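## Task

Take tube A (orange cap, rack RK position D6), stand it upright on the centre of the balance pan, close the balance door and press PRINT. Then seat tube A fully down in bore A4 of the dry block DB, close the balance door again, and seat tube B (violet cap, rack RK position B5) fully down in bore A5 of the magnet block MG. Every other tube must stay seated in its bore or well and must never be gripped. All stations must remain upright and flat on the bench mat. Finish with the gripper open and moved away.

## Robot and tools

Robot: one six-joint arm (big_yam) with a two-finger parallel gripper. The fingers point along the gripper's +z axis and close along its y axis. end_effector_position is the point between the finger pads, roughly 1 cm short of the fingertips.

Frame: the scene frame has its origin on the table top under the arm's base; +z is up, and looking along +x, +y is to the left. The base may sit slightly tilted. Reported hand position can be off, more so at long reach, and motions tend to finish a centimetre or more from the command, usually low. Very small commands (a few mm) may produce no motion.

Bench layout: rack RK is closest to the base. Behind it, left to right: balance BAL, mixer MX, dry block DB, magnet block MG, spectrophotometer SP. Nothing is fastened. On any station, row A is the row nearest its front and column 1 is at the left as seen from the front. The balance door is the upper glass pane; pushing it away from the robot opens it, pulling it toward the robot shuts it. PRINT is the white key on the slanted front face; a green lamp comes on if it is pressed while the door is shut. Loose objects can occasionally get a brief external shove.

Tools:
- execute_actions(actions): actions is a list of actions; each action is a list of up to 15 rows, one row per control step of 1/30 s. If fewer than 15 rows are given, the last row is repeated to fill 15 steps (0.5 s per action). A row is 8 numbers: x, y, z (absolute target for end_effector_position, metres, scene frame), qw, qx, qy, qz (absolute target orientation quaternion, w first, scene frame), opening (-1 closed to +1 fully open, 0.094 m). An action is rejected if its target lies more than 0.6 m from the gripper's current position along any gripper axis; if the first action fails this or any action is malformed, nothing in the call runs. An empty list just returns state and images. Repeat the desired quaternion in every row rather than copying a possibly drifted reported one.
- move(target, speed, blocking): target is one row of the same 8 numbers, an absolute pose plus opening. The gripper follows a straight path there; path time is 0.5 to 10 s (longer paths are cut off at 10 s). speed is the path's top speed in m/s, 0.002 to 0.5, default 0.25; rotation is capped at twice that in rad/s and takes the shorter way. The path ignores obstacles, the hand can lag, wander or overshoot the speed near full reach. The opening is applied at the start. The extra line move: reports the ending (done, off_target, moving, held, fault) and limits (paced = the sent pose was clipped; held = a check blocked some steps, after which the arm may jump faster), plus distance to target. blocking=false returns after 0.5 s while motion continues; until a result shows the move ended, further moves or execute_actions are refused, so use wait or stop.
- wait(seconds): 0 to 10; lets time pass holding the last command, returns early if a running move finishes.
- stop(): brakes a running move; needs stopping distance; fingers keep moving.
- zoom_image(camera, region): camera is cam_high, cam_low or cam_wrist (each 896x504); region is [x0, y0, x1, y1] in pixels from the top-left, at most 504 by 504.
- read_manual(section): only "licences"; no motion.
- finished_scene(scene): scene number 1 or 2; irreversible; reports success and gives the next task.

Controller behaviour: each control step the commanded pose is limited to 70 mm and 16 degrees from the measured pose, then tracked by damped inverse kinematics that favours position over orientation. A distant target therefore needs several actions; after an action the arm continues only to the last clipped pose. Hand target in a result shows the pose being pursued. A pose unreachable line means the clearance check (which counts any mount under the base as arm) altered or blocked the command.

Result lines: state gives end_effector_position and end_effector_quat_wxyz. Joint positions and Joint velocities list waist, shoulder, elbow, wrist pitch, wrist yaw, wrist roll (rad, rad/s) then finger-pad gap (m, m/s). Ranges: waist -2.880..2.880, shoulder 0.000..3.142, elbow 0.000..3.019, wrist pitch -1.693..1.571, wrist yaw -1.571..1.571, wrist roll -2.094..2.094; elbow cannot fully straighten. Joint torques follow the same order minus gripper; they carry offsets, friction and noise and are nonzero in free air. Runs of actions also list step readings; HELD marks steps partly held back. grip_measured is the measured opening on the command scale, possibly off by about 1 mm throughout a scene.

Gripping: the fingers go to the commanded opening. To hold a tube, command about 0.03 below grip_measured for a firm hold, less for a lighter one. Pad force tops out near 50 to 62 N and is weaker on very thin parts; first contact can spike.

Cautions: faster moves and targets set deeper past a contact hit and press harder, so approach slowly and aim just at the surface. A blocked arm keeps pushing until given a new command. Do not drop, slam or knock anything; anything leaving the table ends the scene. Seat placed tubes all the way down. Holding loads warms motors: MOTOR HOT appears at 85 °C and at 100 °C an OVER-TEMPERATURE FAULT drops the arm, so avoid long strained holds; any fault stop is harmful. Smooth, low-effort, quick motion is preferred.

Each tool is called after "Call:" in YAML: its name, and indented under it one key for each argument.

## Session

Call:
execute_actions:
  actions: []

Scene clock: 0.00 s.
end_effector_position=(+0.4950, +0.1436, +0.1540) grip_measured=+1.000 end_effector_quat_wxyz=(+0.486, +0.219, +0.792, +0.297)
Joint positions: [ 0.28   2.634  0.836  1.548 -0.     0.775  0.094]
Joint velocities: [-0.005 -0.005 -0.007 -0.002  0.095  0.007  0.   ]
Joint torques (N m, as the arm reports them, + toward a larger angle): no reading
Motor temperatures (°C, as the motors report them): [25 26 23 25 24 24]
Hand target: +0.492, +0.143, +0.152; +0.484, +0.219, +0.794, +0.296

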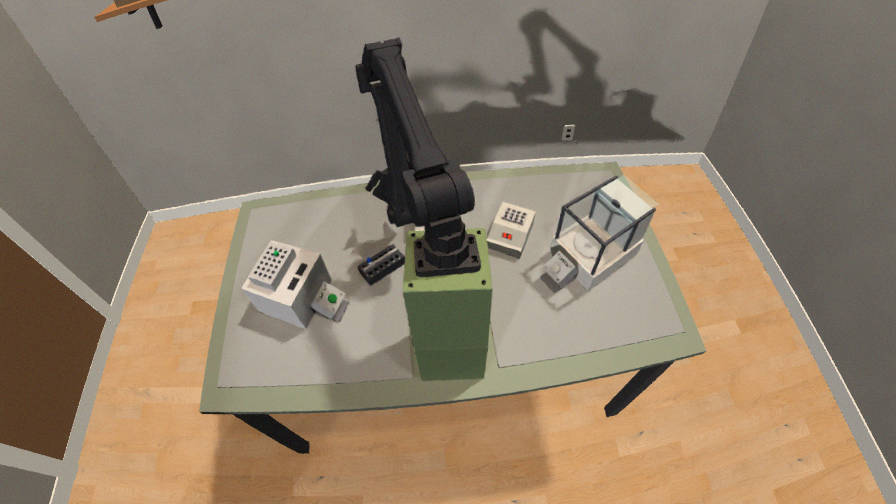

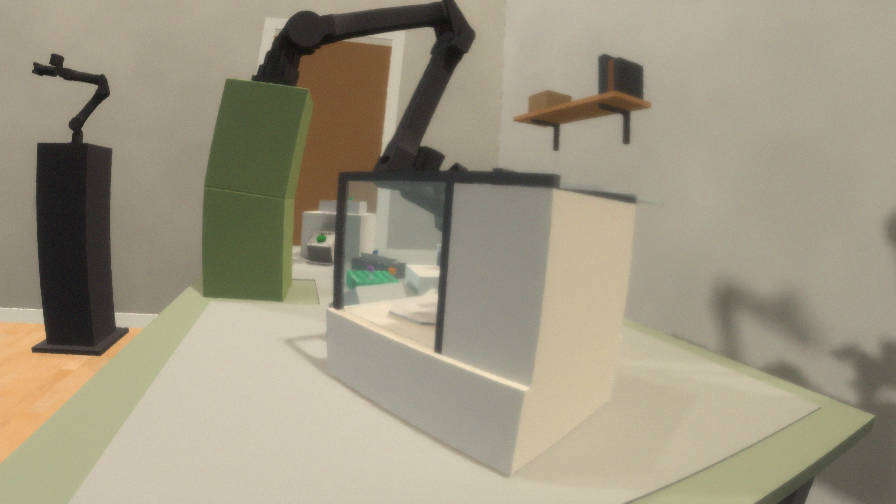

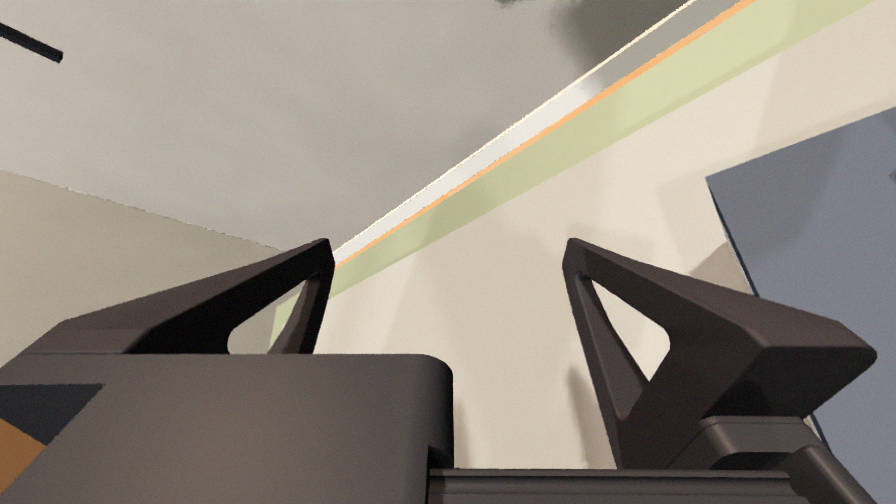

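Call:
zoom_image:
  camera: "cam_high"
  region: [470, 160, 680, 300]

Call:
move:
  target: [0.40,0.14,0.33,0.30,0.05,0.94,0.1,-0.5]
  speed: 0.25

Call:
move:
  target: [0.25,0.0,0.27,0.1305,0,0.9914,0,-0.5]
  speed: 0.25

Region (470, 160, 680, 300) of cam_high's 896x504 image, scaled by 2.400, with more detail than that image has.

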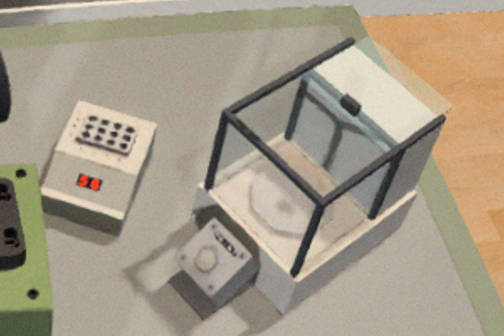

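Scene clock: 8.20 s.
end_effector_position=(+0.4005, +0.1379, +0.3303) grip_measured=-0.498 end_effector_quat_wxyz=(+0.303, +0.062, +0.945, +0.107)
Joint positions: [0.38  1.579 0.457 0.311 0.096 0.445 0.024]
Joint velocities: [-0.005 -0.005 -0.002 -0.022  0.051 -0.022 -0.   ]
Joint torques (N m, as the arm reports them, + toward a larger angle): [ 0.38 -9.44  4.94  1.05  0.15 -0.18]
Motor temperatures (°C, as the motors report them): [25 26 23 25 24 24]
Hand target: +0.399, +0.141, +0.330; +0.301, +0.051, +0.947, +0.103
Off the commanded pose: 0.002 m, 1 deg.
move: done

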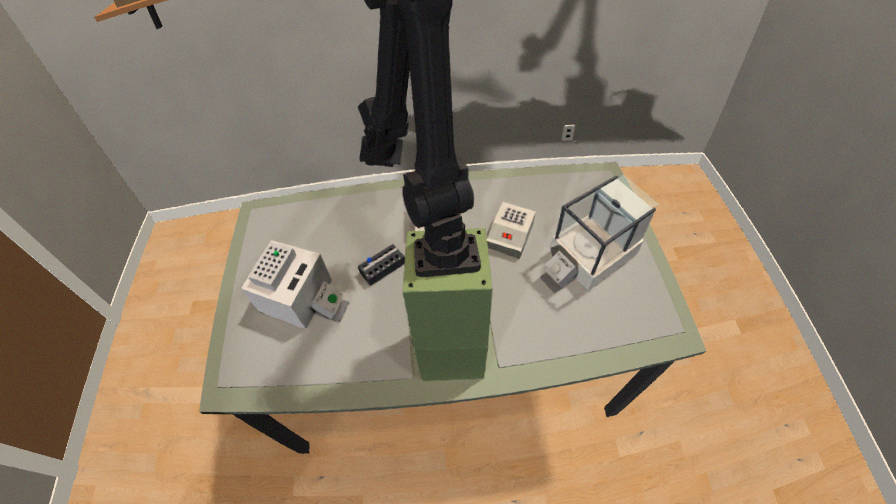

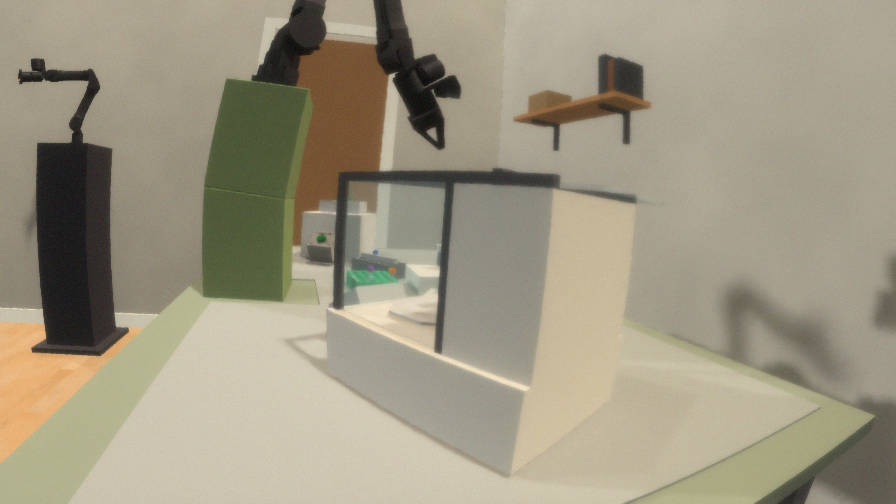

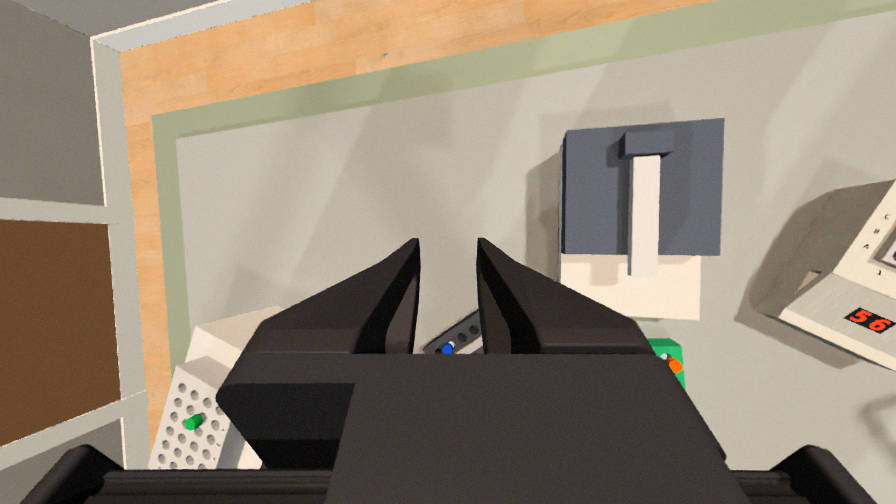

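Scene clock: 9.70 s.
end_effector_position=(+0.2571, +0.0004, +0.2726) grip_measured=-0.498 end_effector_quat_wxyz=(+0.143, +0.006, +0.990, -0.000)
Joint positions: [0.022 1.546 0.219 0.159 0.016 0.018 0.024]
Joint velocities: [-0.005  0.005 -0.002  0.012 -0.037 -0.022 -0.001]
Joint torques (N m, as the arm reports them, + toward a larger angle): [-1.05 -5.18  2.01  0.58 -0.16 -0.2 ]
Motor temperatures (°C, as the motors report them): [25 26 23 25 24 24]
Hand target: +0.251, -0.001, +0.268; +0.131, +0.000, +0.991, -0.001
Off the commanded pose: 0.008 m, 2 deg.
move: done

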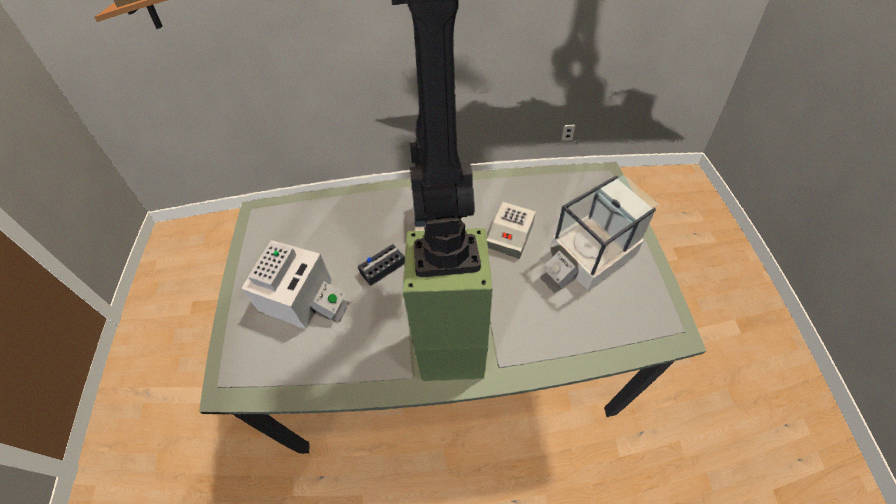

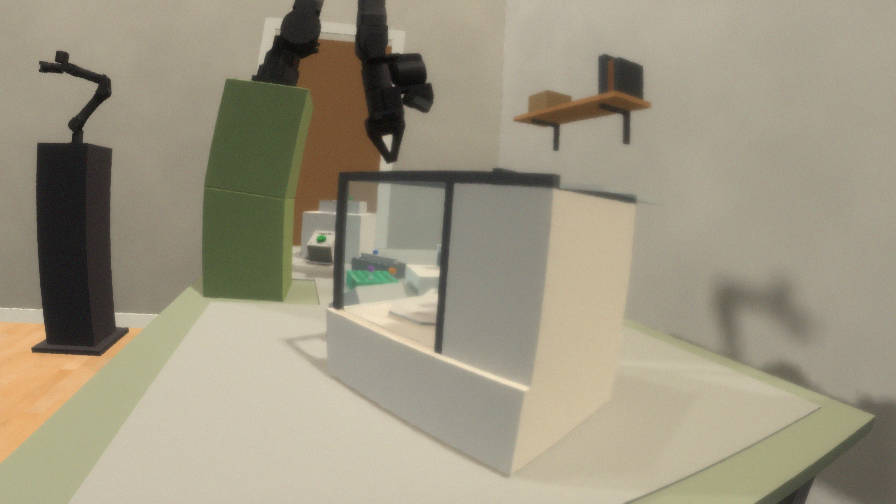

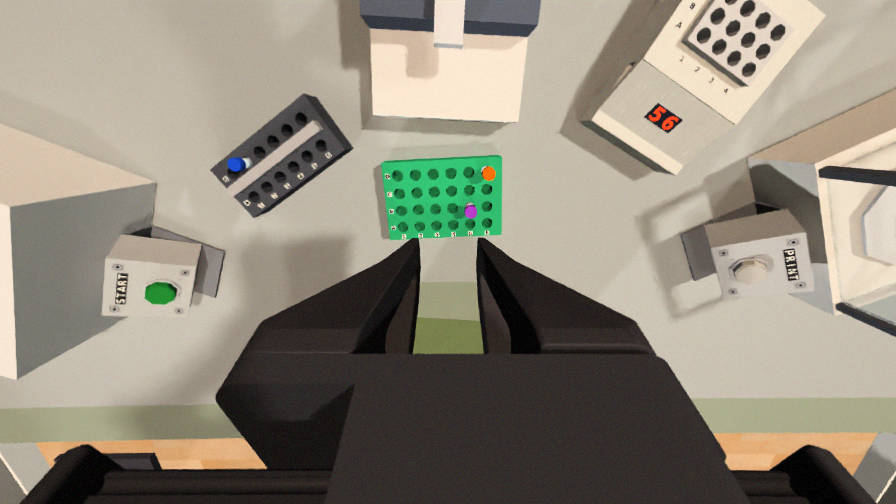

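Call:
move:
  target: [0.260,-0.039,0.085,0.1305,0,0.9914,0,-0.5]
  speed: 0.2

Scene clock: 25.90 s.
end_effector_position=(+0.2619, -0.0387, +0.0874) grip_measured=-0.498 end_effector_quat_wxyz=(+0.129, +0.006, +0.992, -0.001)
Joint positions: [-0.154  2.481  0.495  0.789 -0.048 -0.146  0.024]
Joint velocities: [-0.015 -0.015  0.002  0.002  0.007 -0.037  0.   ]
Joint torques (N m, as the arm reports them, + toward a larger angle): [-1.21 -9.15 -3.53  1.23 -0.19 -0.22]
Motor temperatures (°C, as the motors report them): [25 26 23 25 24 24]
Hand target: +0.261, -0.040, +0.084; +0.131, -0.000, +0.991, -0.001
Off the commanded pose: 0.003 m, 1 deg.
move: done

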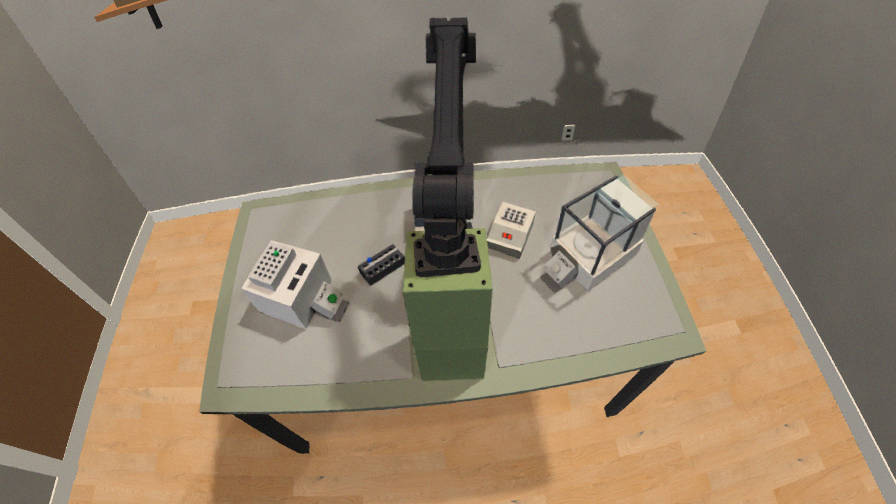

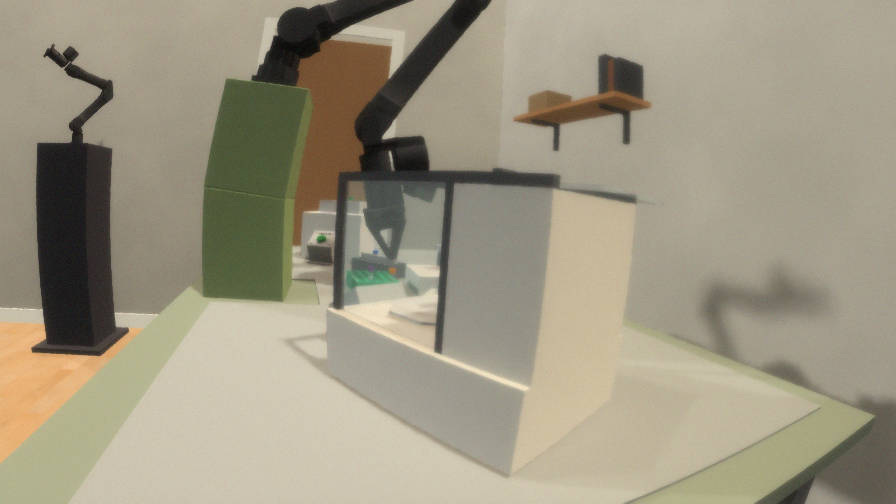

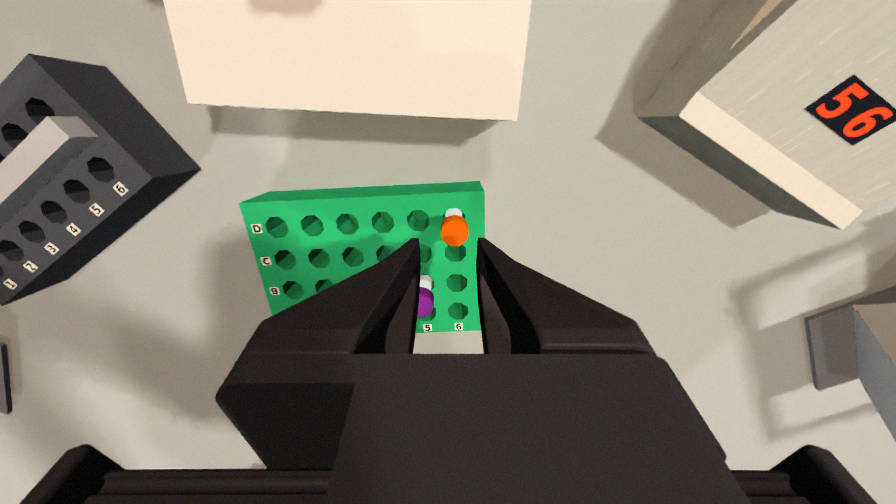

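Call:
move:
  target: [0.262,-0.043,0.049,0.1305,0,0.9914,0,-0.5]
  speed: 0.05

Call:
zoom_image:
  camera: "cam_wrist"
  region: [380, 200, 520, 300]

Scene clock: 31.30 s.
end_effector_position=(+0.2678, -0.0414, +0.0555) grip_measured=-0.498 end_effector_quat_wxyz=(+0.134, +0.003, +0.991, -0.000)
Joint positions: [-0.162  2.582  0.573  0.82  -0.054 -0.159  0.024]
Joint velocities: [-0.015  0.005 -0.002 -0.002  0.022 -0.022 -0.   ]
Joint torques (N m, as the arm reports them, + toward a larger angle): [-1.59 -8.46 -3.51  1.19 -0.21 -0.18]
Motor temperatures (°C, as the motors report them): [25 26 23 25 24 24]
Hand target: +0.262, -0.043, +0.049; +0.130, -0.000, +0.991, -0.000
Off the commanded pose: 0.009 m, 1 deg.
move: done

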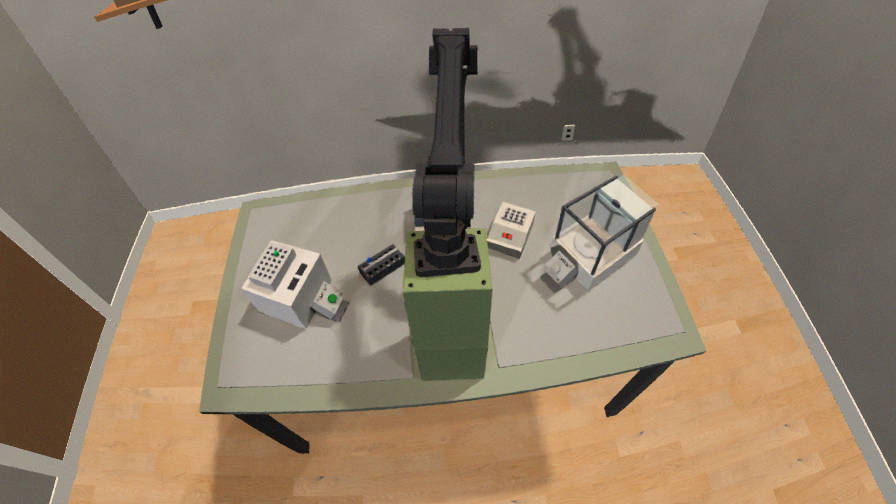

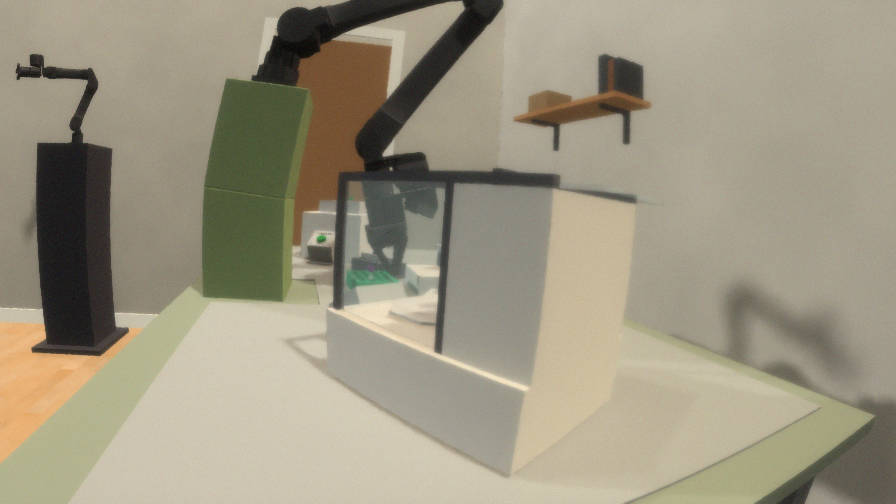

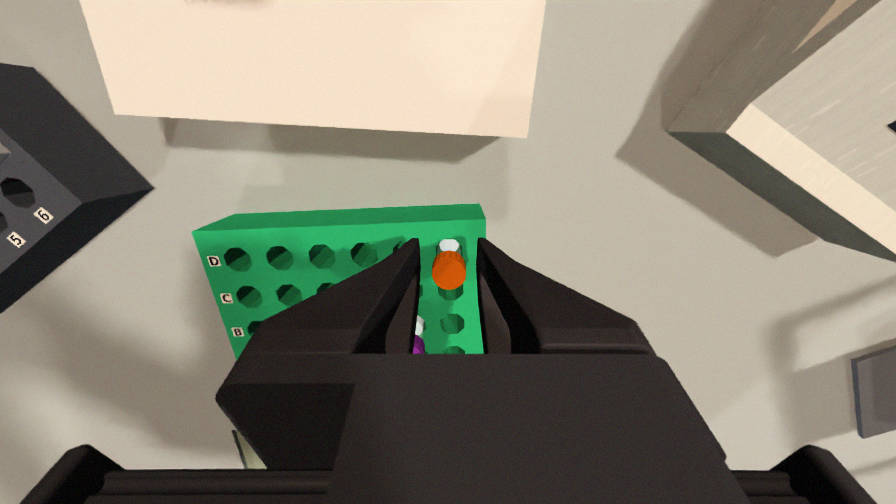

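Region (380, 200, 520, 300) of cam_wrist's 896x504 image, scaled by 3.600, with more detail than that image has; it fills the top 360 rows of this view, and the rest is white.

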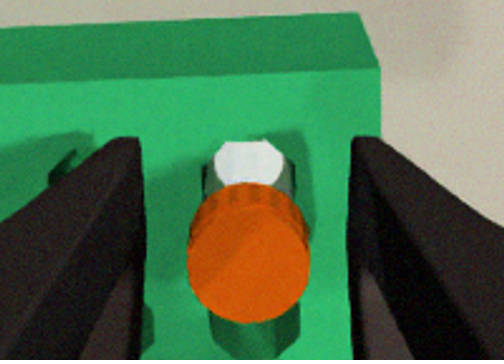

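Call:
execute_actions:
  actions:
    - [[0.261,-0.0429,0.0485,0.1295,0,0.9916,0,-0.5],[0.260,-0.0427,0.048,0.1285,0,0.9917,0,-0.5],[0.259,-0.0426,0.0475,0.1275,0,0.9918,0,-0.5],[0.259,-0.0426,0.0475,0.1275,0,0.9918,0,-0.5],[0.259,-0.0426,0.0475,0.1275,0,0.9918,0,-0.5],[0.259,-0.0426,0.0475,0.1275,0,0.9918,0,-0.5],[0.259,-0.0426,0.0475,0.1275,0,0.9918,0,-0.6],[0.259,-0.0426,0.0475,0.1275,0,0.9918,0,-0.66],[0.259,-0.0426,0.0475,0.1275,0,0.9918,0,-0.70],[0.259,-0.0426,0.0475,0.1275,0,0.9918,0,-0.73],[0.259,-0.0426,0.0475,0.1275,0,0.9918,0,-0.76]]

Scene clock: 38.97 s.
end_effector_position=(+0.2659, -0.0411, +0.0545) grip_measured=-0.751 end_effector_quat_wxyz=(+0.132, +0.003, +0.991, -0.000)
Joint positions: [-0.162  2.587  0.573  0.821 -0.054 -0.16   0.012]
Joint velocities: [ 0.005 -0.024 -0.007  0.002 -0.022 -0.022 -0.   ]
Joint torques (N m, as the arm reports them, + toward a larger angle): [-1.45 -8.39 -3.66  1.24 -0.16 -0.19]
Motor temperatures (°C, as the motors report them): [25 26 23 25 24 24]
Hand target: +0.259, -0.042, +0.048; +0.127, +0.000, +0.992, -0.000
Off the commanded pose: 0.010 m, 1 deg.
Step readings (end_effector_position):
0: (+0.2678, -0.0414, +0.0555)
1: (+0.2678, -0.0414, +0.0555)
2: (+0.2678, -0.0414, +0.0555)
4: (+0.2675, -0.0414, +0.0553)
8: (+0.2662, -0.0412, +0.0546)
15: end_effector_position above

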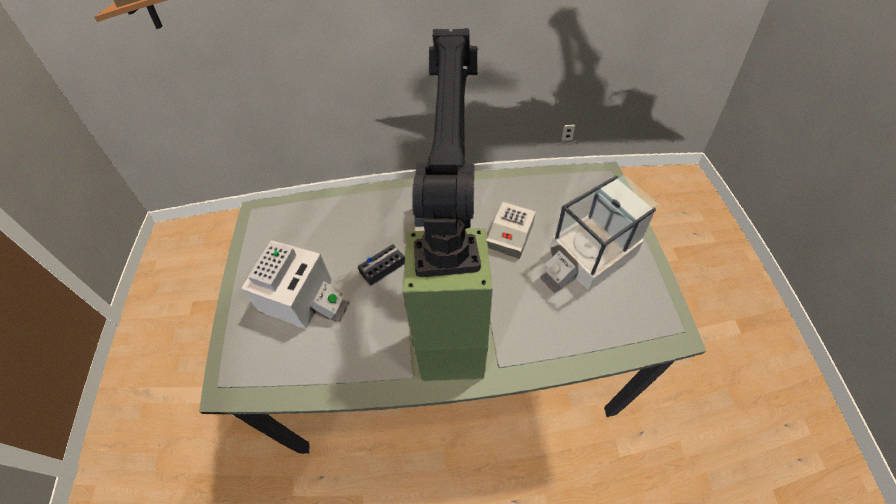

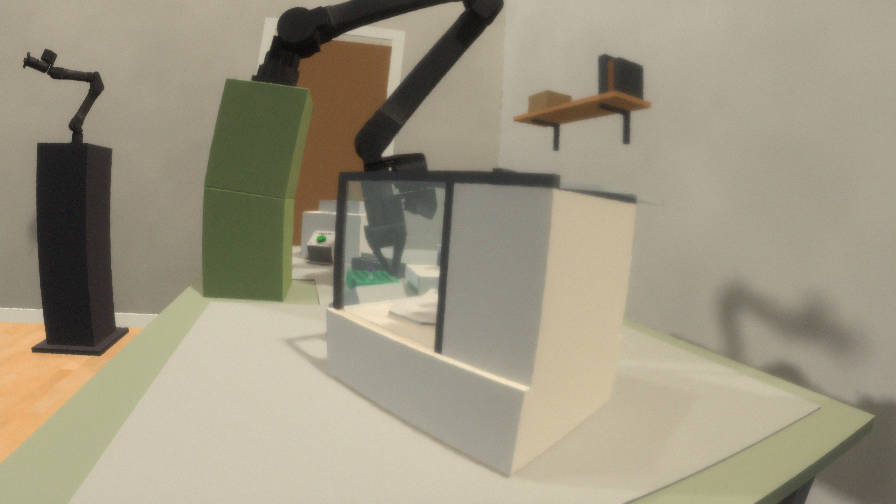

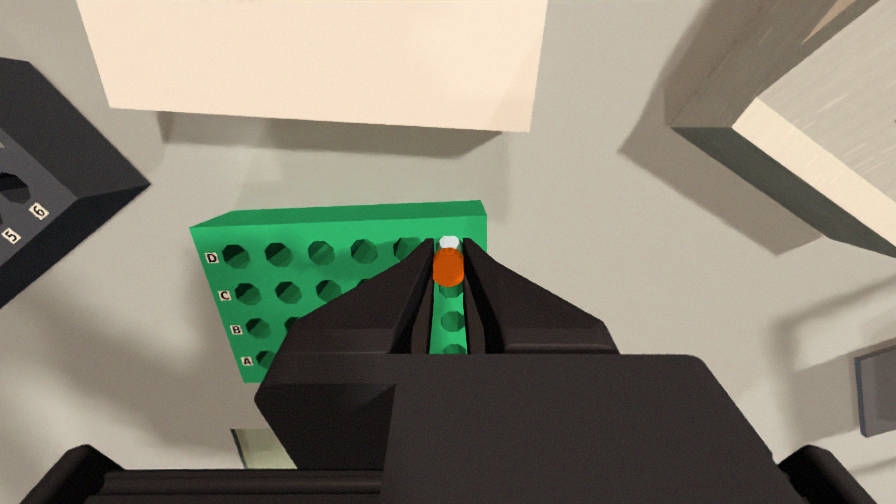

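Call:
execute_actions:
  actions:
    - [[0.259,-0.0426,0.0475,0.1275,0,0.9918,0,-0.78],[0.259,-0.0426,0.0475,0.1275,0,0.9918,0,-0.8],[0.259,-0.0426,0.049,0.1275,0,0.9918,0,-0.8],[0.259,-0.0426,0.051,0.1275,0,0.9918,0,-0.8],[0.259,-0.0426,0.053,0.1275,0,0.9918,0,-0.8],[0.259,-0.0426,0.055,0.1275,0,0.9918,0,-0.8],[0.259,-0.0426,0.057,0.1275,0,0.9918,0,-0.8],[0.259,-0.0426,0.0585,0.1275,0,0.9918,0,-0.8],[0.259,-0.0426,0.060,0.1275,0,0.9918,0,-0.8],[0.259,-0.0426,0.0615,0.1275,0,0.9918,0,-0.8],[0.259,-0.0426,0.063,0.1275,0,0.9918,0,-0.8],[0.259,-0.0426,0.0645,0.1275,0,0.9918,0,-0.8],[0.259,-0.0426,0.066,0.1275,0,0.9918,0,-0.8],[0.259,-0.0426,0.0675,0.1275,0,0.9918,0,-0.8],[0.259,-0.0426,0.069,0.1275,0,0.9918,0,-0.8]]
    - [[0.259,-0.0426,0.0705,0.1275,0,0.9918,0,-0.8],[0.259,-0.0426,0.072,0.1275,0,0.9918,0,-0.8],[0.259,-0.0426,0.0735,0.1275,0,0.9918,0,-0.8],[0.259,-0.0426,0.075,0.1275,0,0.9918,0,-0.8],[0.259,-0.0426,0.077,0.1275,0,0.9918,0,-0.8],[0.259,-0.0426,0.079,0.1275,0,0.9918,0,-0.8],[0.259,-0.0426,0.081,0.1275,0,0.9918,0,-0.8],[0.259,-0.0426,0.083,0.1275,0,0.9918,0,-0.8],[0.259,-0.0426,0.085,0.1275,0,0.9918,0,-0.8],[0.259,-0.0426,0.087,0.1275,0,0.9918,0,-0.8],[0.259,-0.0426,0.089,0.1275,0,0.9918,0,-0.8],[0.259,-0.0426,0.091,0.1275,0,0.9918,0,-0.8],[0.259,-0.0426,0.093,0.1275,0,0.9918,0,-0.8],[0.259,-0.0426,0.096,0.1275,0,0.9918,0,-0.8],[0.259,-0.0426,0.100,0.1275,0,0.9918,0,-0.8]]

Scene clock: 54.53 s.
end_effector_position=(+0.2667, -0.0413, +0.0858) grip_measured=-0.781 end_effector_quat_wxyz=(+0.134, +0.003, +0.991, -0.001)
Joint positions: [-0.163  2.483  0.505  0.79  -0.054 -0.161  0.01 ]
Joint velocities: [-0.005 -0.259 -0.164 -0.125  0.037 -0.037 -0.   ]
Joint torques (N m, as the arm reports them, + toward a larger angle): [ -1.35 -11.78  -6.56   0.44  -0.19  -0.22]
Motor temperatures (°C, as the motors report them): [25 26 24 25 24 24]
Hand target: +0.258, -0.042, +0.099; +0.128, +0.000, +0.992, -0.000
Off the commanded pose: 0.016 m, 1 deg.
Step readings (end_effector_position; steps 1 to 15: 1st action; 16 to 30: 2nd action):
0: (+0.2659, -0.0411, +0.0545)
1: (+0.2659, -0.0411, +0.0545)
2: (+0.2659, -0.0411, +0.0545)
4: (+0.2659, -0.0411, +0.0545)
8: (+0.2659, -0.0411, +0.0545)
15: (+0.2659, -0.0411, +0.0566)
16: (+0.2657, -0.0411, +0.0581)
17: (+0.2656, -0.0410, +0.0596)
19: (+0.2657, -0.0410, +0.0632)
23: (+0.2666, -0.0412, +0.0710)
30: end_effector_position above

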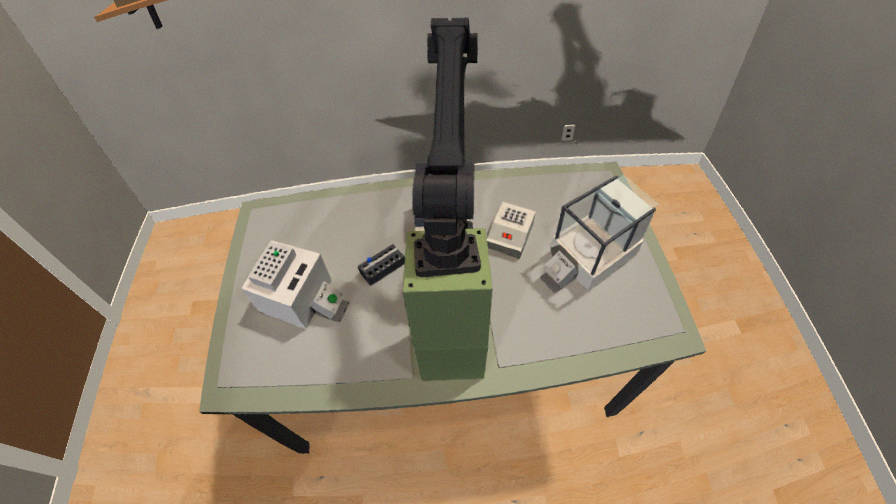

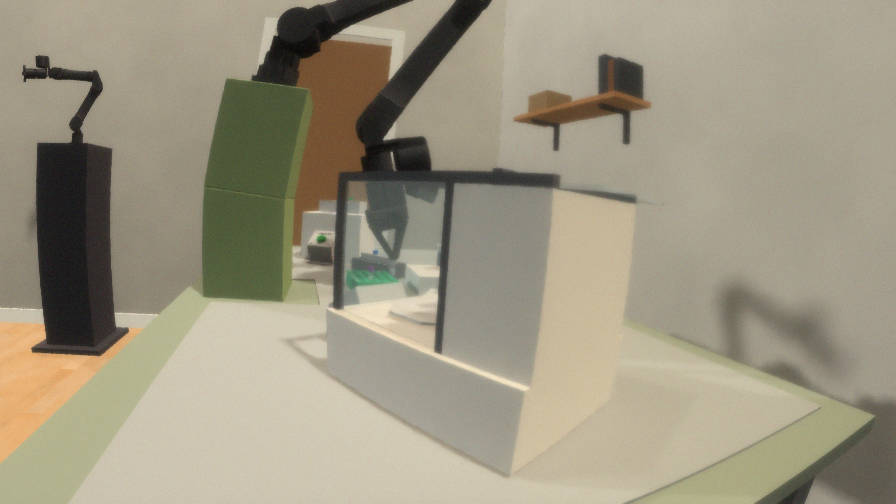

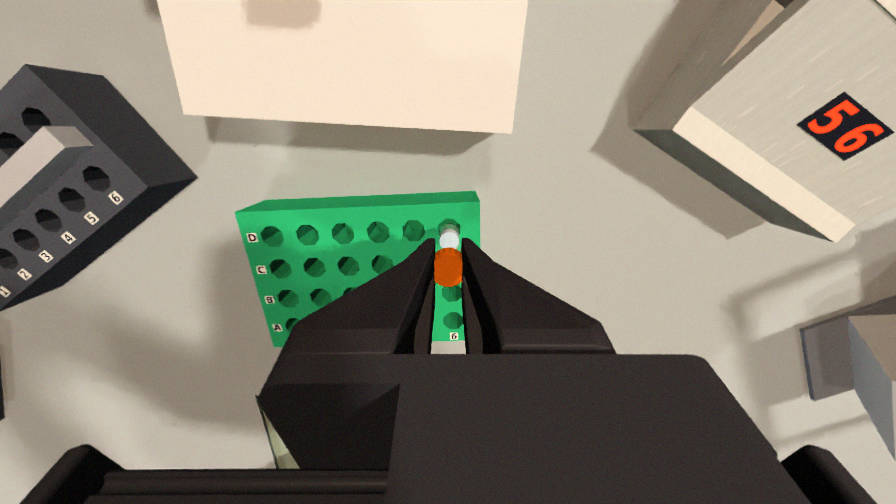

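Call:
move:
  target: [0.24,-0.20,0.31,0.1113,0.5180,0.8453,-0.0682,-0.8]
  speed: 0.3

Call:
move:
  target: [0.22,-0.40,0.31,0.1113,0.5180,0.8453,-0.0682,-0.8]
  speed: 0.25

Scene clock: 64.10 s.
end_effector_position=(+0.2298, -0.1927, +0.3057) grip_measured=-0.781 end_effector_quat_wxyz=(+0.102, +0.507, +0.853, -0.068)
Joint positions: [-0.639  1.459  0.387 -0.182  0.052  0.425  0.01 ]
Joint velocities: [-0.015  0.015 -0.007  0.002 -0.007  0.037 -0.   ]
Joint torques (N m, as the arm reports them, + toward a larger angle): [-1.57 -7.91  6.41  0.31  0.21  0.1 ]
Motor temperatures (°C, as the motors report them): [25 26 24 25 24 24]
Hand target: +0.238, -0.201, +0.312; +0.112, +0.517, +0.846, -0.071
Off the commanded pose: 0.013 m, 2 deg.
move: off_target

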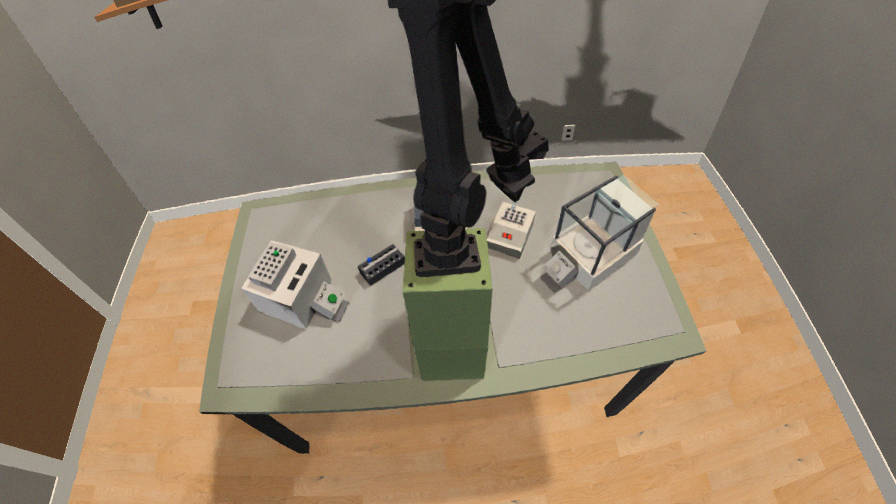

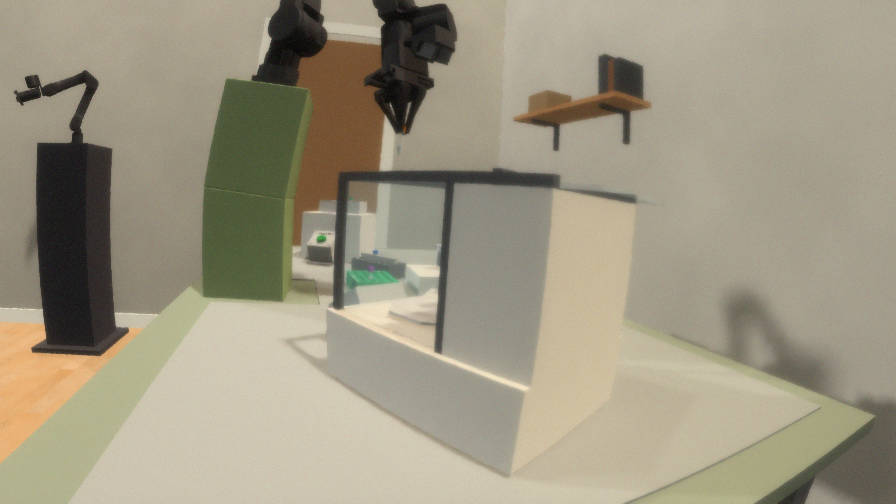

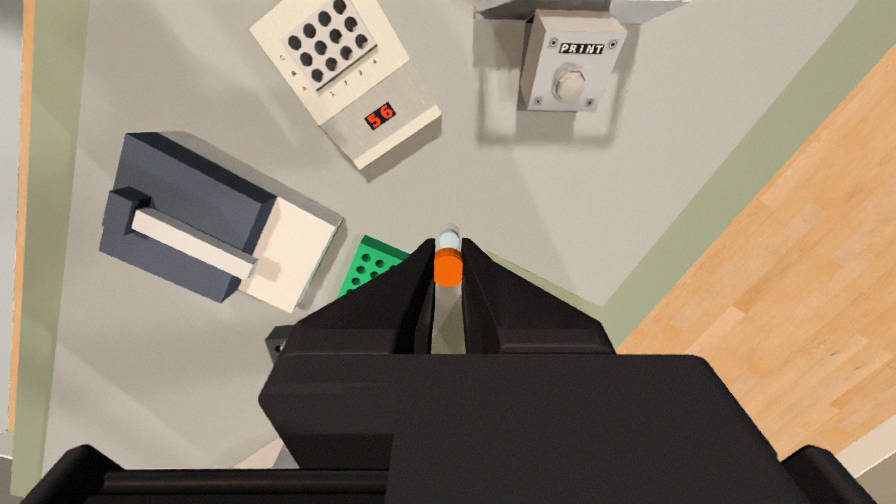

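Scene clock: 65.43 s.
end_effector_position=(+0.2156, -0.3972, +0.3180) grip_measured=-0.781 end_effector_quat_wxyz=(+0.118, +0.525, +0.840, -0.075)
Joint positions: [-1.079  1.717  0.787 -0.297 -0.084  0.054  0.01 ]
Joint velocities: [-0.005 -0.005 -0.002 -0.007 -0.081 -0.081 -0.   ]
Joint torques (N m, as the arm reports them, + toward a larger angle): [ -1.77 -10.08   8.17   0.35  -0.14  -0.22]
Motor temperatures (°C, as the motors report them): [25 26 24 25 24 24]
Hand target: +0.218, -0.401, +0.312; +0.111, +0.518, +0.845, -0.071
Off the commanded pose: 0.010 m, 1 deg.
move: done

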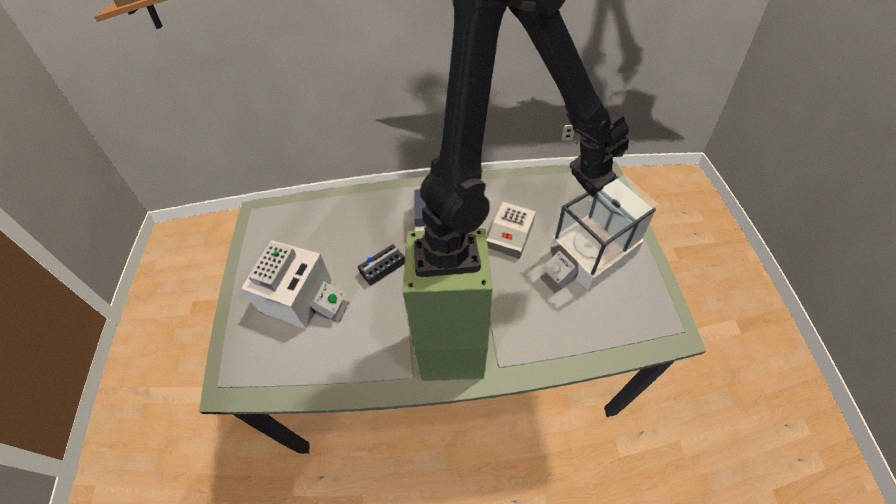

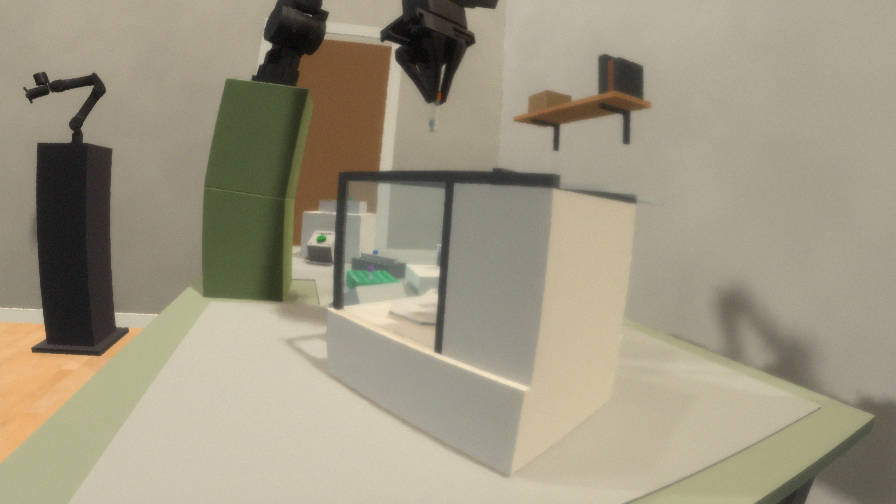

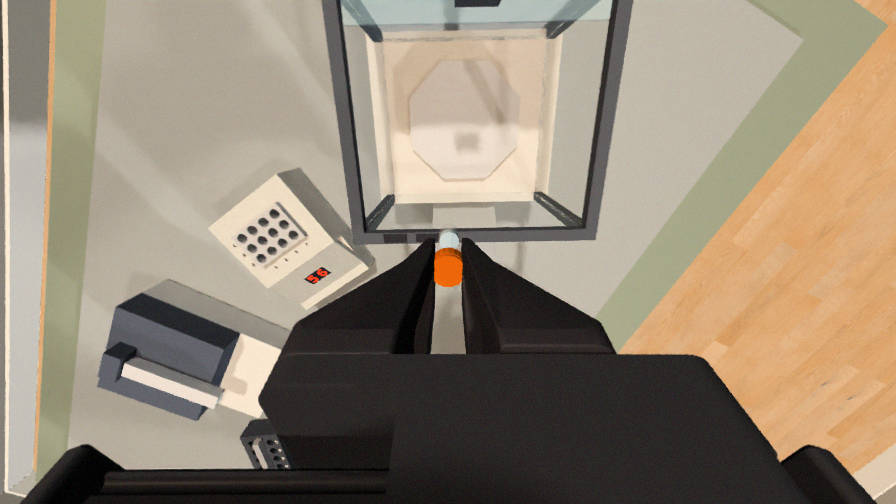

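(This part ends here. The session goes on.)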